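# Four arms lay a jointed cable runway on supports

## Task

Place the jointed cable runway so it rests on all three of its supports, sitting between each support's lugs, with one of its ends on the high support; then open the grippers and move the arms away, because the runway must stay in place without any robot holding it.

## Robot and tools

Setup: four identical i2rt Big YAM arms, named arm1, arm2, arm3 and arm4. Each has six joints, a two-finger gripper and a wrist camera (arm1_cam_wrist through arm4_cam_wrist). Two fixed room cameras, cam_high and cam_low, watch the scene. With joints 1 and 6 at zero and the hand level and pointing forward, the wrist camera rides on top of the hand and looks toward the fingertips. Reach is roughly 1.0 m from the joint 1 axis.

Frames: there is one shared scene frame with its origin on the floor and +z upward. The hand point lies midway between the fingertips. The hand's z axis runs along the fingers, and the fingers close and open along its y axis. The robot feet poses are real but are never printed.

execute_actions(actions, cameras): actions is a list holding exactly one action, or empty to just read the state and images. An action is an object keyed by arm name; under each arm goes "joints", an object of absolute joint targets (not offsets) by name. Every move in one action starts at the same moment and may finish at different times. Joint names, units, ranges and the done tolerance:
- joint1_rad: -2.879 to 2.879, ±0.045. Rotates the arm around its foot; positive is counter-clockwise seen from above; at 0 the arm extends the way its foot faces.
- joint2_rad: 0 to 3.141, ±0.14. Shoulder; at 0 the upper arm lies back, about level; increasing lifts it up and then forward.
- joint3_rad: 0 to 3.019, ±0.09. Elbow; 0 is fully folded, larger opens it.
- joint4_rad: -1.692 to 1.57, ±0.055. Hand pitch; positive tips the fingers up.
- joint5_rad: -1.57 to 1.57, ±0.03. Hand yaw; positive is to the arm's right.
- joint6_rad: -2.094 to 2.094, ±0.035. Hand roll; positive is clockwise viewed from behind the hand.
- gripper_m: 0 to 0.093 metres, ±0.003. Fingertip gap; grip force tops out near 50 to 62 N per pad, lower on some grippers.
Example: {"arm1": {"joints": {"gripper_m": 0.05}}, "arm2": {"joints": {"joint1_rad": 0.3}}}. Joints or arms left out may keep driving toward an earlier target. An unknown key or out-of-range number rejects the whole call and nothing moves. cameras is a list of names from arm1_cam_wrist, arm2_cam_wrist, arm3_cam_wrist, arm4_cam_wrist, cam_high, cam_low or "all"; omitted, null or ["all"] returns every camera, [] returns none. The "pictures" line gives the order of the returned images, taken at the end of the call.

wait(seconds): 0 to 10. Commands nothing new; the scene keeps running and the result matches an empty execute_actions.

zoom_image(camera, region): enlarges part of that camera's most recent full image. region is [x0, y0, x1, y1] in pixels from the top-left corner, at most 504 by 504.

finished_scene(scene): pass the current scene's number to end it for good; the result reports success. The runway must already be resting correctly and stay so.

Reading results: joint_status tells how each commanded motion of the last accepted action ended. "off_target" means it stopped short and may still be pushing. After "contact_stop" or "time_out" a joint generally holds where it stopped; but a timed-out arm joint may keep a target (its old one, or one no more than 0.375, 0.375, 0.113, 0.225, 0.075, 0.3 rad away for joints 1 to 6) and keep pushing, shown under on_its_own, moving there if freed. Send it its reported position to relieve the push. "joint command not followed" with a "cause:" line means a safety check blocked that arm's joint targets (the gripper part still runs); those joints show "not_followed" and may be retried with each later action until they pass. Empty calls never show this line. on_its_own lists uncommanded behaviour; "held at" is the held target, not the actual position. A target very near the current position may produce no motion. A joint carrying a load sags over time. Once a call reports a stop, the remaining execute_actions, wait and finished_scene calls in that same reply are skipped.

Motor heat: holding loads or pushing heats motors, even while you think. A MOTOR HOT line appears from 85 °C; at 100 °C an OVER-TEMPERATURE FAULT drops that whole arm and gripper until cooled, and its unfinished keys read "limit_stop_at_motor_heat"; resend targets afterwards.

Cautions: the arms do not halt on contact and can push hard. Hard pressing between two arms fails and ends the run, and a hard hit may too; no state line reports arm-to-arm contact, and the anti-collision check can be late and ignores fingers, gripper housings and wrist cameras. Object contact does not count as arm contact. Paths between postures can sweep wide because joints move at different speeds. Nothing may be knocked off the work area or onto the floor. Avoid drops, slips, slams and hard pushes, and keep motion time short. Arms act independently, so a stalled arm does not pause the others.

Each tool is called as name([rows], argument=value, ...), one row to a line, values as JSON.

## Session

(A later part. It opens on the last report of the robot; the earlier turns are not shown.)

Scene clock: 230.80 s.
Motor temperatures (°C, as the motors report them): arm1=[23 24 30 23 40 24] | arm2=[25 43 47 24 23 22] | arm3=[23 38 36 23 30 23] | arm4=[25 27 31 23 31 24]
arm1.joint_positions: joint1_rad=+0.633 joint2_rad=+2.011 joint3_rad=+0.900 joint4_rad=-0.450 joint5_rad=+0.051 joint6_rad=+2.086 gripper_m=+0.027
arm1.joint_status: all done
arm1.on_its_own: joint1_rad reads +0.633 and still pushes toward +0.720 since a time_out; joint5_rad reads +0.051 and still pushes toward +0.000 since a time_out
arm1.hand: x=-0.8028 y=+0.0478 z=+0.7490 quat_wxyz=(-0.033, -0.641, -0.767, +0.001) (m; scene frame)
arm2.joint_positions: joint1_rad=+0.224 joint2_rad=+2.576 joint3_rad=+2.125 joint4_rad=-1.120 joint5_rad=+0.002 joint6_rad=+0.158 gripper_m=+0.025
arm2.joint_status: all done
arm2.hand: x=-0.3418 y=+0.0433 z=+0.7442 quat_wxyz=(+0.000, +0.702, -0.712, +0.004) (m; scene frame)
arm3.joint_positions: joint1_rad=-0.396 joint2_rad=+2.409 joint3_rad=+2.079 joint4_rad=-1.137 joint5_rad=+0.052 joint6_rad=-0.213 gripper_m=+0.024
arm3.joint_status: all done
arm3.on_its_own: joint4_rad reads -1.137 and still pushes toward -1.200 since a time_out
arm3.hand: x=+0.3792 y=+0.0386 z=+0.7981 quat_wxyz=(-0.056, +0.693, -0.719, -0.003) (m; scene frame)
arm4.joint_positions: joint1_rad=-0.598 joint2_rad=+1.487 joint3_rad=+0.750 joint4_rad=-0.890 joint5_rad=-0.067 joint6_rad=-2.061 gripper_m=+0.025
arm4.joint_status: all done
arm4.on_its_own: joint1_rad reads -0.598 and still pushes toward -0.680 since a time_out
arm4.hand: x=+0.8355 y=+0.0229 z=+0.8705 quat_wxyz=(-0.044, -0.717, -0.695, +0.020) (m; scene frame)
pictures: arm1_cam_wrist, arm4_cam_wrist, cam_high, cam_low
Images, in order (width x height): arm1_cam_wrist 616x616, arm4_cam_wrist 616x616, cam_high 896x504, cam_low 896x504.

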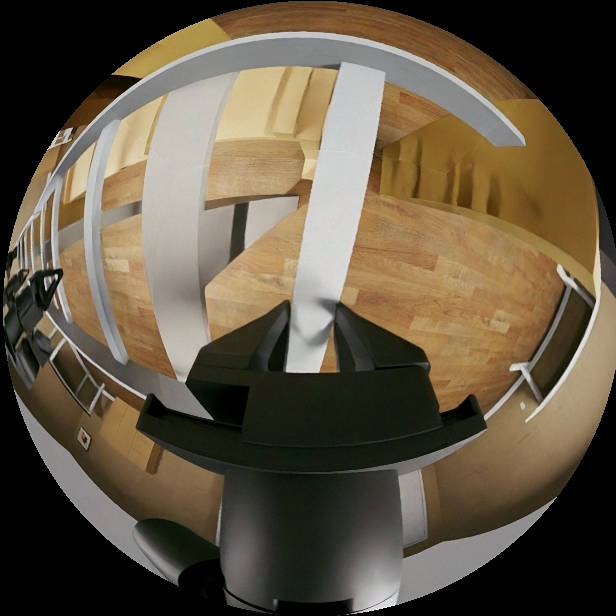

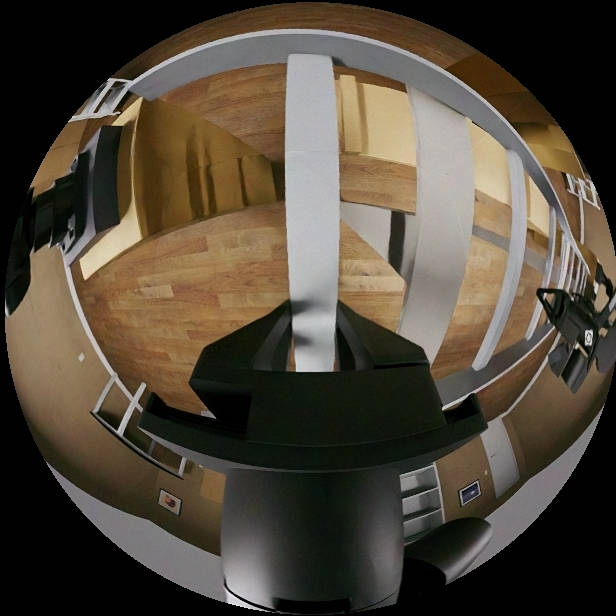

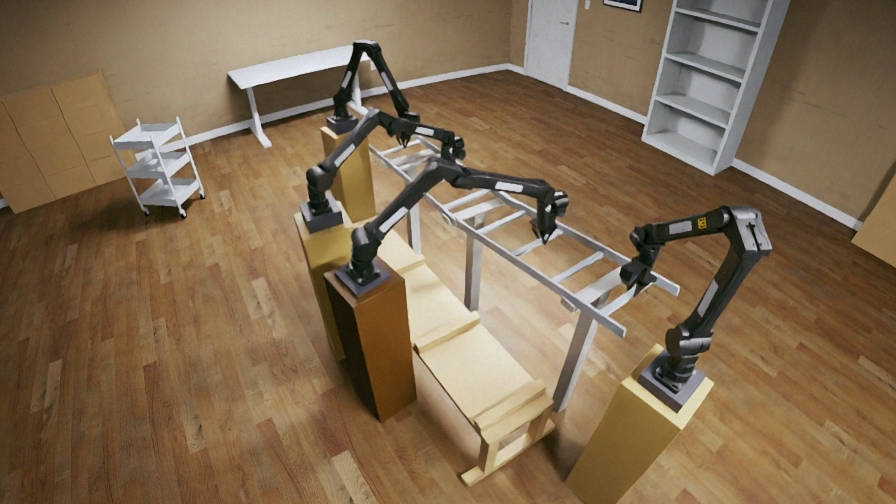

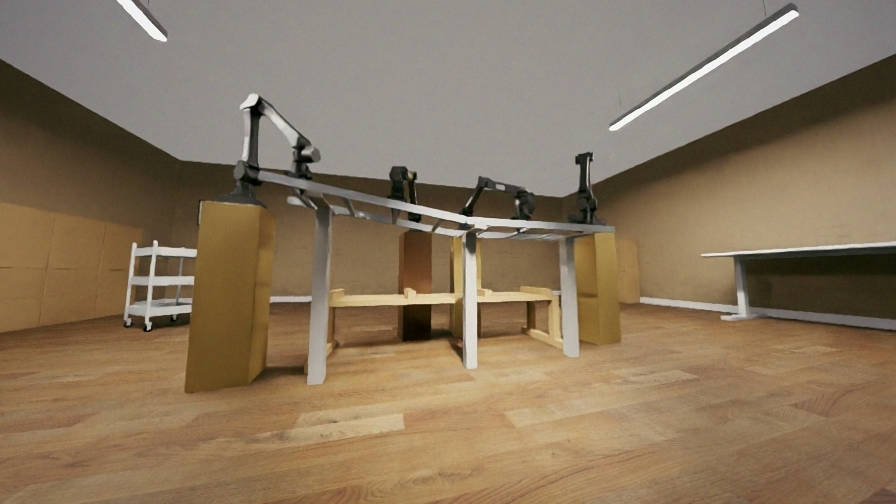

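execute_actions([
  {"arm1":{"joints":{"joint1_rad":0.8,"joint3_rad":0.95}},"arm2":{"joints":{"joint2_rad":2.53,"joint3_rad":2.32}},"arm3":{"joints":{"joint2_rad":2.36,"joint3_rad":2.26}},"arm4":{"joints":{"joint1_rad":-0.8,"joint3_rad":0.81}}},
], cameras=["cam_high","cam_low"])

zoom_image(camera="cam_high", region=[340,110,700,350])

zoom_image(camera="cam_low", region=[240,150,640,260])

Scene clock: 238.17 s.
Motor temperatures (°C, as the motors report them): arm1=[23 24 30 23 40 24] | arm2=[25 43 47 24 23 22] | arm3=[23 38 36 23 31 23] | arm4=[25 27 30 23 34 24]
arm1.joint_positions: joint1_rad=+0.659 joint2_rad=+2.016 joint3_rad=+0.917 joint4_rad=-0.453 joint5_rad=+0.080 joint6_rad=+2.086 gripper_m=+0.027
arm1.joint_status: joint1_rad time_out (moved +0.026 of +0.167); the others done
arm1.on_its_own: joint1_rad reads +0.659 and still pushes toward +0.800 since a time_out; joint5_rad reads +0.080 and still pushes toward +0.000 since a time_out
arm1.hand: x=-0.8002 y=+0.0576 z=+0.7504 quat_wxyz=(-0.049, -0.631, -0.775, -0.002) (m; scene frame)
arm2.joint_positions: joint1_rad=+0.219 joint2_rad=+2.606 joint3_rad=+2.191 joint4_rad=-1.149 joint5_rad=+0.004 joint6_rad=+0.153 gripper_m=+0.025
arm2.joint_status: joint3_rad time_out (moved +0.066 of +0.195); the others done
arm2.on_its_own: joint3_rad reads +2.191 and still pushes toward +2.303 since a time_out
arm2.hand: x=-0.3400 y=+0.0556 z=+0.7462 quat_wxyz=(-0.003, +0.702, -0.712, +0.002) (m; scene frame)
arm3.joint_positions: joint1_rad=-0.394 joint2_rad=+2.451 joint3_rad=+2.163 joint4_rad=-1.166 joint5_rad=+0.052 joint6_rad=-0.217 gripper_m=+0.024
arm3.joint_status: joint3_rad time_out (moved +0.084 of +0.181); the others done
arm3.on_its_own: joint3_rad reads +2.163 and still pushes toward +2.260 since a time_out
arm3.hand: x=+0.3818 y=+0.0548 z=+0.8000 quat_wxyz=(-0.062, +0.695, -0.717, -0.007) (m; scene frame)
arm4.joint_positions: joint1_rad=-0.662 joint2_rad=+1.487 joint3_rad=+0.757 joint4_rad=-0.876 joint5_rad=-0.089 joint6_rad=-2.080 gripper_m=+0.025
arm4.joint_status: joint1_rad time_out (moved -0.064 of -0.202); the others done
arm4.on_its_own: joint1_rad reads -0.662 and still pushes toward -0.800 since a time_out
arm4.hand: x=+0.8381 y=+0.0416 z=+0.8724 quat_wxyz=(-0.035, -0.733, -0.679, +0.035) (m; scene frame)
pictures: cam_high, cam_low
Images, in order (width x height): cam_high 896x504, cam_low 896x504.

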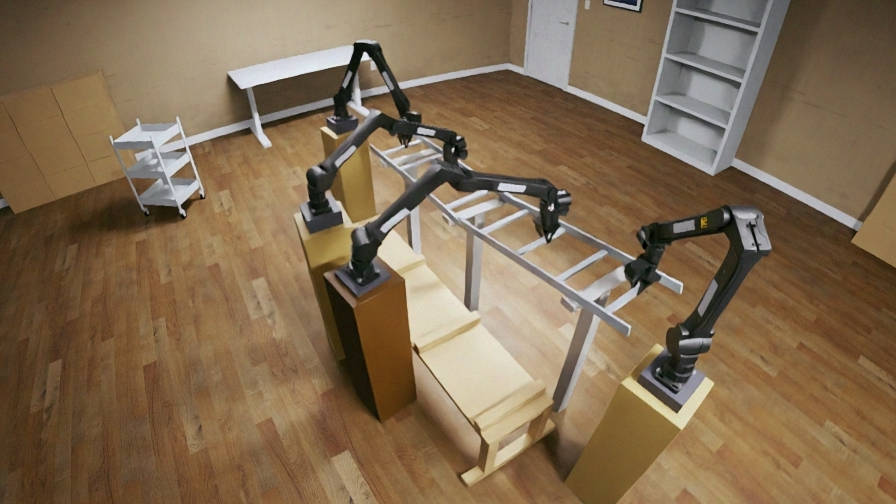

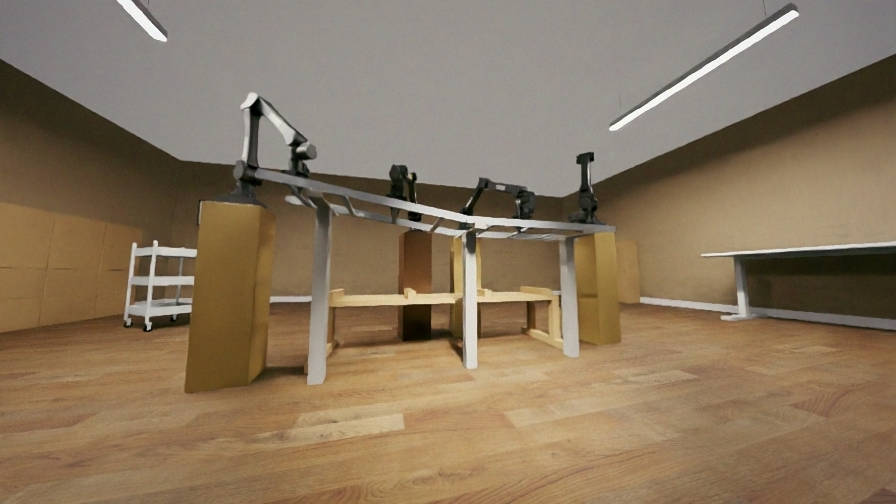

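Region (340, 110, 700, 350) of cam_high's 896x504 image, scaled by 1.400, with more detail than that image has.

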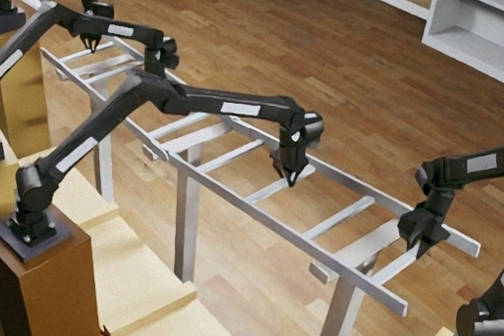

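Region (240, 150, 640, 260) of cam_low's 896x504 image, scaled by 1.260, with more detail than that image has; it fills the top 139 rows of this view, and the rest is white.

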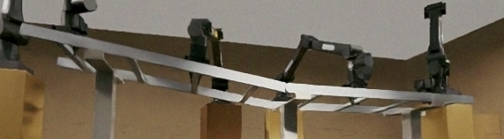

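execute_actions([
  {"arm1":{"joints":{"joint1_rad":0.56,"joint2_rad":1.9,"joint3_rad":0.88,"joint4_rad":-0.52}},"arm2":{"joints":{"joint2_rad":2.38,"joint3_rad":2.12}},"arm3":{"joints":{"joint2_rad":2.22,"joint3_rad":2.04}},"arm4":{"joints":{"joint1_rad":-0.55,"joint2_rad":1.36,"joint3_rad":0.82,"joint4_rad":-0.96}}},
], cameras=["cam_high","cam_low"])

zoom_image(camera="cam_high", region=[340,110,700,350])

zoom_image(camera="cam_low", region=[240,150,640,260])

Scene clock: 246.10 s.
Motor temperatures (°C, as the motors report them): arm1=[23 24 30 23 44 24] | arm2=[25 44 48 24 23 22] | arm3=[23 38 38 22 32 23] | arm4=[25 27 30 23 38 24]
arm1.joint_positions: joint1_rad=+0.583 joint2_rad=+1.936 joint3_rad=+0.873 joint4_rad=-0.501 joint5_rad=-0.011 joint6_rad=+2.082 gripper_m=+0.026
arm1.joint_status: all done
arm1.on_its_own: joint5_rad moved -0.092 to your old target +0.000
arm1.hand: x=-0.8036 y=+0.0349 z=+0.7734 quat_wxyz=(-0.003, -0.658, -0.753, -0.004) (m; scene frame)
arm2.joint_positions: joint1_rad=+0.230 joint2_rad=+2.518 joint3_rad=+2.081 joint4_rad=-1.128 joint5_rad=+0.002 joint6_rad=+0.153 gripper_m=+0.025
arm2.joint_status: all done
arm2.hand: x=-0.3455 y=+0.0378 z=+0.7699 quat_wxyz=(-0.002, +0.706, -0.708, +0.002) (m; scene frame)
arm3.joint_positions: joint1_rad=-0.396 joint2_rad=+2.354 joint3_rad=+2.037 joint4_rad=-1.137 joint5_rad=+0.040 joint6_rad=-0.221 gripper_m=+0.024
arm3.joint_status: all done
arm3.hand: x=+0.3755 y=+0.0327 z=+0.8211 quat_wxyz=(-0.059, +0.696, -0.716, -0.012) (m; scene frame)
arm4.joint_positions: joint1_rad=-0.540 joint2_rad=+1.427 joint3_rad=+0.762 joint4_rad=-0.944 joint5_rad=-0.021 joint6_rad=-2.032 gripper_m=+0.025
arm4.joint_status: all done
arm4.hand: x=+0.8314 y=+0.0124 z=+0.8921 quat_wxyz=(-0.029, -0.707, -0.707, +0.000) (m; scene frame)
pictures: cam_high, cam_low
Images, in order (width x height): cam_high 896x504, cam_low 896x504.

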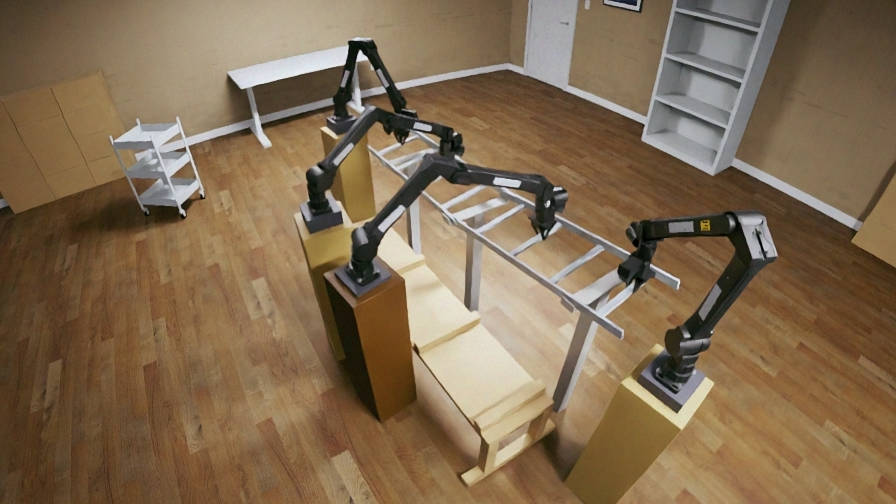

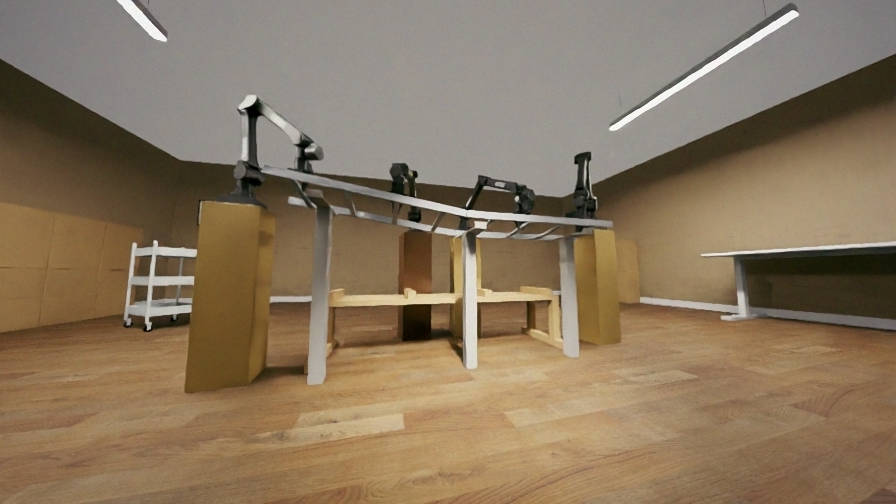

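Region (340, 110, 700, 350) of cam_high's 896x504 image, scaled by 1.400, with more detail than that image has.

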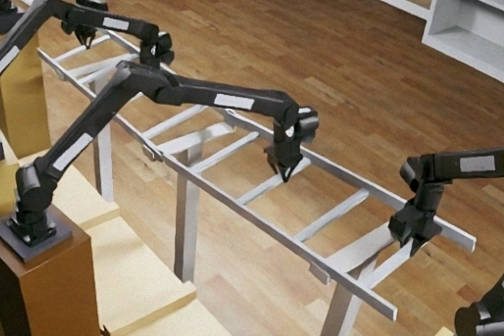

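Region (240, 150, 640, 260) of cam_low's 896x504 image, scaled by 1.260, with more detail than that image has; it fills the top 139 rows of this view, and the rest is white.

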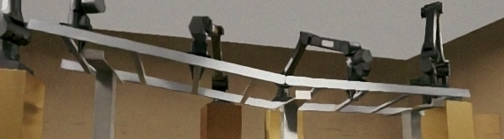

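execute_actions([
  {"arm1":{"joints":{"joint1_rad":0.53,"joint2_rad":2.04,"joint4_rad":-0.4}},"arm2":{"joints":{"joint2_rad":2.48,"joint3_rad":2.06}},"arm3":{"joints":{"joint2_rad":2.32,"joint3_rad":2.0}},"arm4":{"joints":{"joint1_rad":-0.5,"joint2_rad":1.46,"joint3_rad":0.75,"joint4_rad":-0.85}}},
], cameras=["cam_high","cam_low"])

zoom_image(camera="cam_high", region=[340,110,700,350])

zoom_image(camera="cam_low", region=[240,150,640,260])

Scene clock: 257.73 s.
Motor temperatures (°C, as the motors report them): arm1=[23 24 29 23 39 24] | arm2=[25 46 44 24 22 22] | arm3=[23 39 35 23 31 23] | arm4=[24 27 31 23 33 24]
arm1.joint_positions: joint1_rad=+0.578 joint2_rad=+2.000 joint3_rad=+0.877 joint4_rad=-0.431 joint5_rad=-0.035 joint6_rad=+2.082 gripper_m=+0.026
arm1.joint_status: joint1_rad time_out (moved -0.005 of -0.053); the others done
arm1.on_its_own: joint1_rad reads +0.578 and still pushes toward +0.530 since a time_out
arm1.hand: x=-0.8026 y=+0.0378 z=+0.7494 quat_wxyz=(+0.008, -0.660, -0.751, -0.011) (m; scene frame)
arm2.joint_positions: joint1_rad=+0.228 joint2_rad=+2.546 joint3_rad=+2.063 joint4_rad=-1.078 joint5_rad=+0.003 joint6_rad=+0.161 gripper_m=+0.025
arm2.joint_status: all done
arm2.hand: x=-0.3441 y=+0.0353 z=+0.7440 quat_wxyz=(-0.003, +0.703, -0.711, +0.001) (m; scene frame)
arm3.joint_positions: joint1_rad=-0.396 joint2_rad=+2.387 joint3_rad=+2.023 joint4_rad=-1.100 joint5_rad=+0.046 joint6_rad=-0.219 gripper_m=+0.024
arm3.joint_status: all done
arm3.hand: x=+0.3765 y=+0.0308 z=+0.7931 quat_wxyz=(-0.056, +0.695, -0.717, -0.007) (m; scene frame)
arm4.joint_positions: joint1_rad=-0.532 joint2_rad=+1.487 joint3_rad=+0.727 joint4_rad=-0.850 joint5_rad=+0.012 joint6_rad=-2.019 gripper_m=+0.025
arm4.joint_status: all done
arm4.hand: x=+0.8337 y=+0.0148 z=+0.8634 quat_wxyz=(-0.024, -0.708, -0.705, -0.016) (m; scene frame)
pictures: cam_high, cam_low
Images, in order (width x height): cam_high 896x504, cam_low 896x504.

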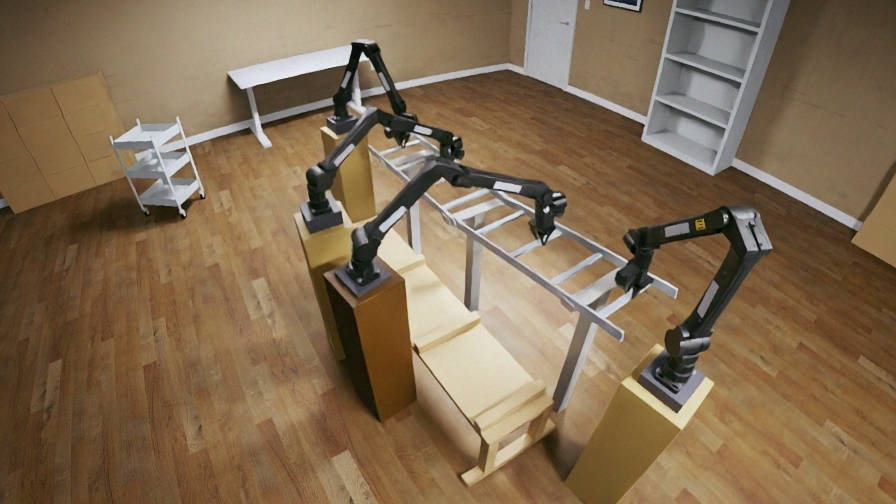

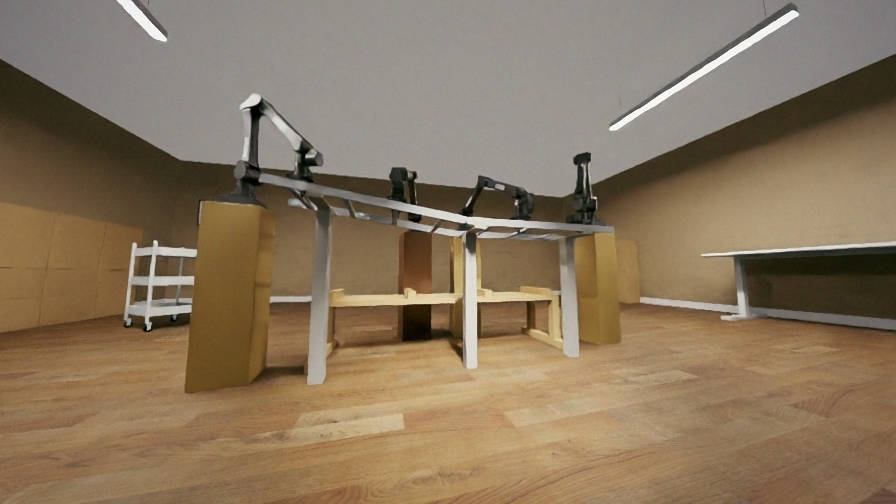

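Region (340, 110, 700, 350) of cam_high's 896x504 image, scaled by 1.400, with more detail than that image has.

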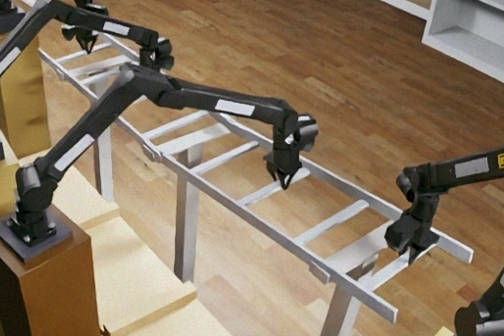

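Region (240, 150, 640, 260) of cam_low's 896x504 image, scaled by 1.260, with more detail than that image has; it fills the top 139 rows of this view, and the rest is white.

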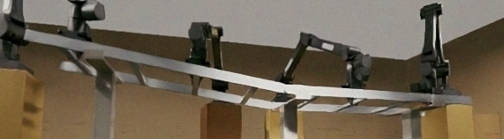

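execute_actions([
  {"arm1":{"joints":{"gripper_m":0.07,"joint1_rad":0.578,"joint2_rad":2.0}},"arm2":{"joints":{"gripper_m":0.09}},"arm3":{"joints":{"gripper_m":0.09}},"arm4":{"joints":{"gripper_m":0.07,"joint1_rad":-0.53}}},
], cameras=[])

execute_actions([
  {"arm1":{"joints":{"joint2_rad":1.5,"joint4_rad":-0.9}},"arm2":{"joints":{"joint2_rad":1.9,"joint3_rad":1.8}},"arm3":{"joints":{"joint2_rad":1.8,"joint3_rad":1.8}},"arm4":{"joints":{"joint2_rad":1.2,"joint3_rad":1.1,"joint4_rad":-1.4}}},
])

Scene clock: 269.30 s.
Motor temperatures (°C, as the motors report them): arm1=[22 24 29 23 37 24] | arm2=[25 45 41 24 22 22] | arm3=[23 38 32 23 31 23] | arm4=[24 27 30 23 30 24]
arm1.joint_positions: joint1_rad=+0.581 joint2_rad=+2.000 joint3_rad=+0.876 joint4_rad=-0.409 joint5_rad=-0.004 joint6_rad=+2.083 gripper_m=+0.070
arm1.joint_status: all done
arm1.hand: x=-0.7959 y=+0.0375 z=+0.7496 quat_wxyz=(-0.010, -0.659, -0.752, -0.018) (m; scene frame)
arm2.joint_positions: joint1_rad=+0.228 joint2_rad=+2.484 joint3_rad=+2.059 joint4_rad=-1.130 joint5_rad=+0.002 joint6_rad=+0.161 gripper_m=+0.090
arm2.joint_status: all done
arm2.hand: x=-0.3445 y=+0.0366 z=+0.7853 quat_wxyz=(-0.005, +0.703, -0.711, -0.002) (m; scene frame)
arm3.joint_positions: joint1_rad=-0.357 joint2_rad=+2.340 joint3_rad=+2.001 joint4_rad=-1.190 joint5_rad=+0.002 joint6_rad=-0.211 gripper_m=+0.090
arm3.joint_status: all done
arm3.hand: x=+0.3366 y=+0.0168 z=+0.8160 quat_wxyz=(-0.016, +0.708, -0.706, -0.009) (m; scene frame)
arm4.joint_positions: joint1_rad=-0.538 joint2_rad=+1.484 joint3_rad=+0.727 joint4_rad=-0.850 joint5_rad=+0.002 joint6_rad=-2.066 gripper_m=+0.070
arm4.joint_status: all done
arm4.hand: x=+0.8334 y=+0.0152 z=+0.8645 quat_wxyz=(-0.024, -0.694, -0.719, -0.010) (m; scene frame)
pictures: none
No camera images: the call's "cameras" was empty. Leave "cameras" out to get every camera's image.

Scene clock: 270.97 s.
Motor temperatures (°C, as the motors report them): arm1=[22 24 29 23 37 24] | arm2=[25 45 41 24 22 22] | arm3=[23 38 32 23 31 23] | arm4=[24 27 30 23 30 24]
arm1.joint_positions: joint1_rad=+0.581 joint2_rad=+1.497 joint3_rad=+0.873 joint4_rad=-0.892 joint5_rad=-0.003 joint6_rad=+2.083 gripper_m=+0.070
arm1.joint_status: all done
arm1.hand: x=-0.8222 y=+0.0213 z=+0.9377 quat_wxyz=(-0.012, -0.659, -0.751, -0.027) (m; scene frame)
arm2.joint_positions: joint1_rad=+0.228 joint2_rad=+1.907 joint3_rad=+1.796 joint4_rad=-1.135 joint5_rad=+0.002 joint6_rad=+0.161 gripper_m=+0.090
arm2.joint_status: all done
arm2.hand: x=-0.3389 y=-0.0071 z=+1.0710 quat_wxyz=(-0.095, +0.694, -0.703, -0.126) (m; scene frame)
arm3.joint_positions: joint1_rad=-0.357 joint2_rad=+1.820 joint3_rad=+1.791 joint4_rad=-1.195 joint5_rad=+0.002 joint6_rad=-0.211 gripper_m=+0.090
arm3.joint_status: all done
arm3.hand: x=+0.3246 y=-0.0386 z=+1.0720 quat_wxyz=(-0.144, +0.697, -0.696, -0.091) (m; scene frame)
arm4.joint_positions: joint1_rad=-0.538 joint2_rad=+1.187 joint3_rad=+1.076 joint4_rad=-1.386 joint5_rad=+0.002 joint6_rad=-2.067 gripper_m=+0.070
arm4.joint_status: all done
arm4.hand: x=+0.8165 y=+0.0229 z=+1.0781 quat_wxyz=(+0.028, -0.694, -0.720, +0.006) (m; scene frame)
pictures: arm1_cam_wrist, arm2_cam_wrist, arm3_cam_wrist, arm4_cam_wrist, cam_high, cam_low
Images, in order (width x height): arm1_cam_wrist 616x616, arm2_cam_wrist 616x616, arm3_cam_wrist 616x616, arm4_cam_wrist 616x616, cam_high 896x504, cam_low 896x504.

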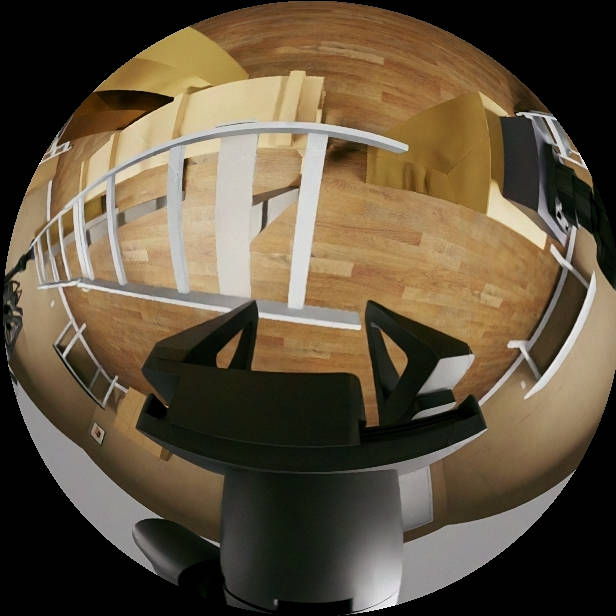

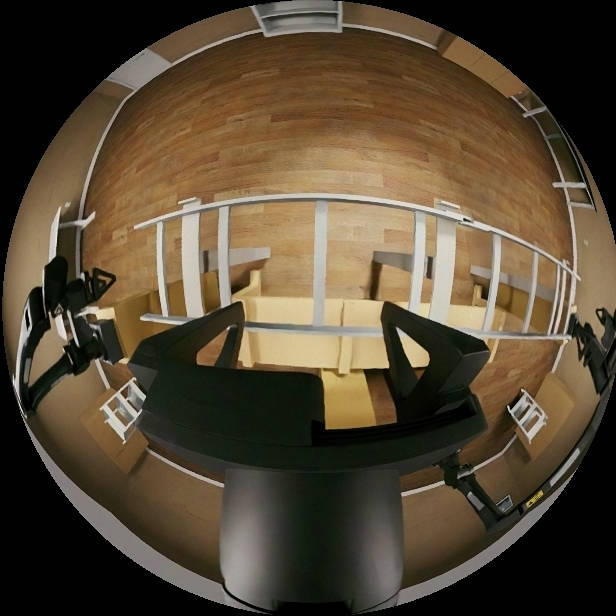

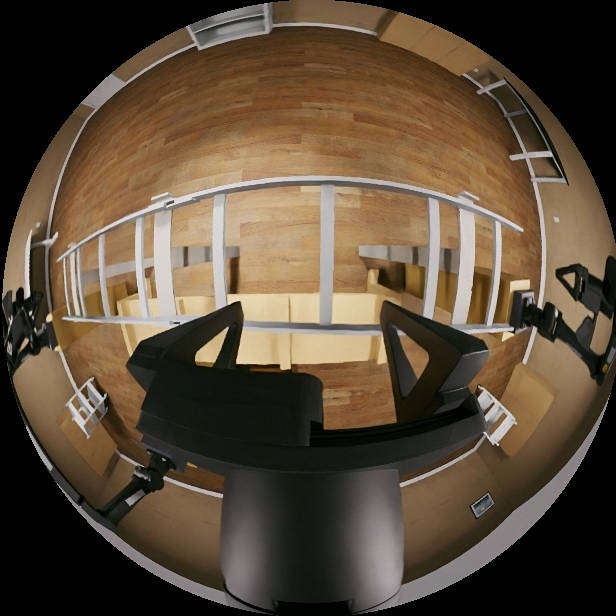

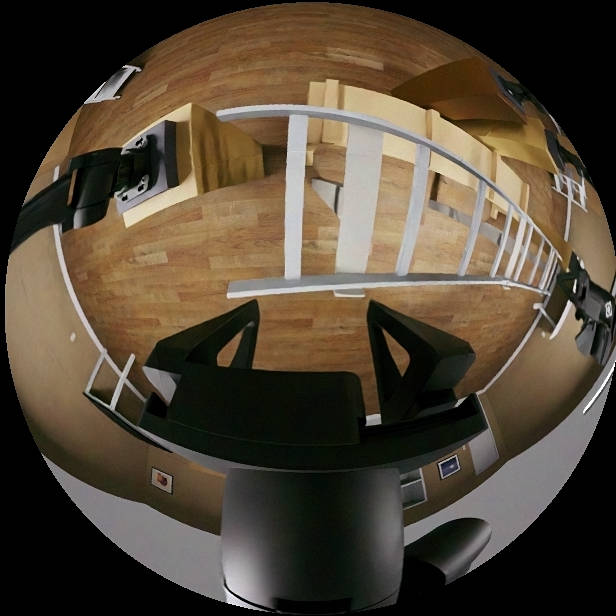

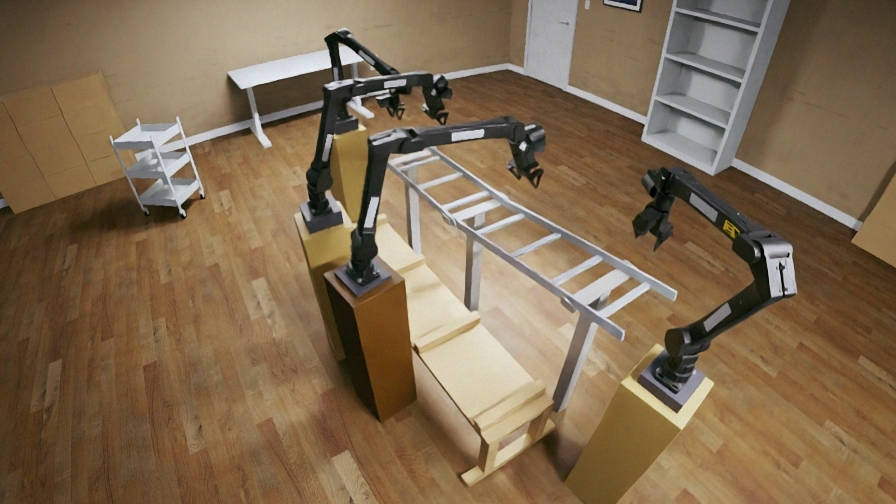

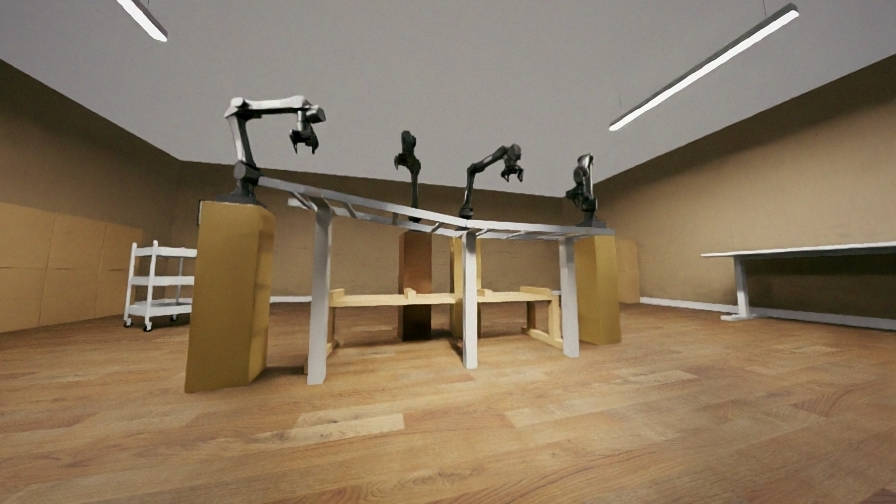

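finished_scene(scene=1)

The scene is finished: the task was done.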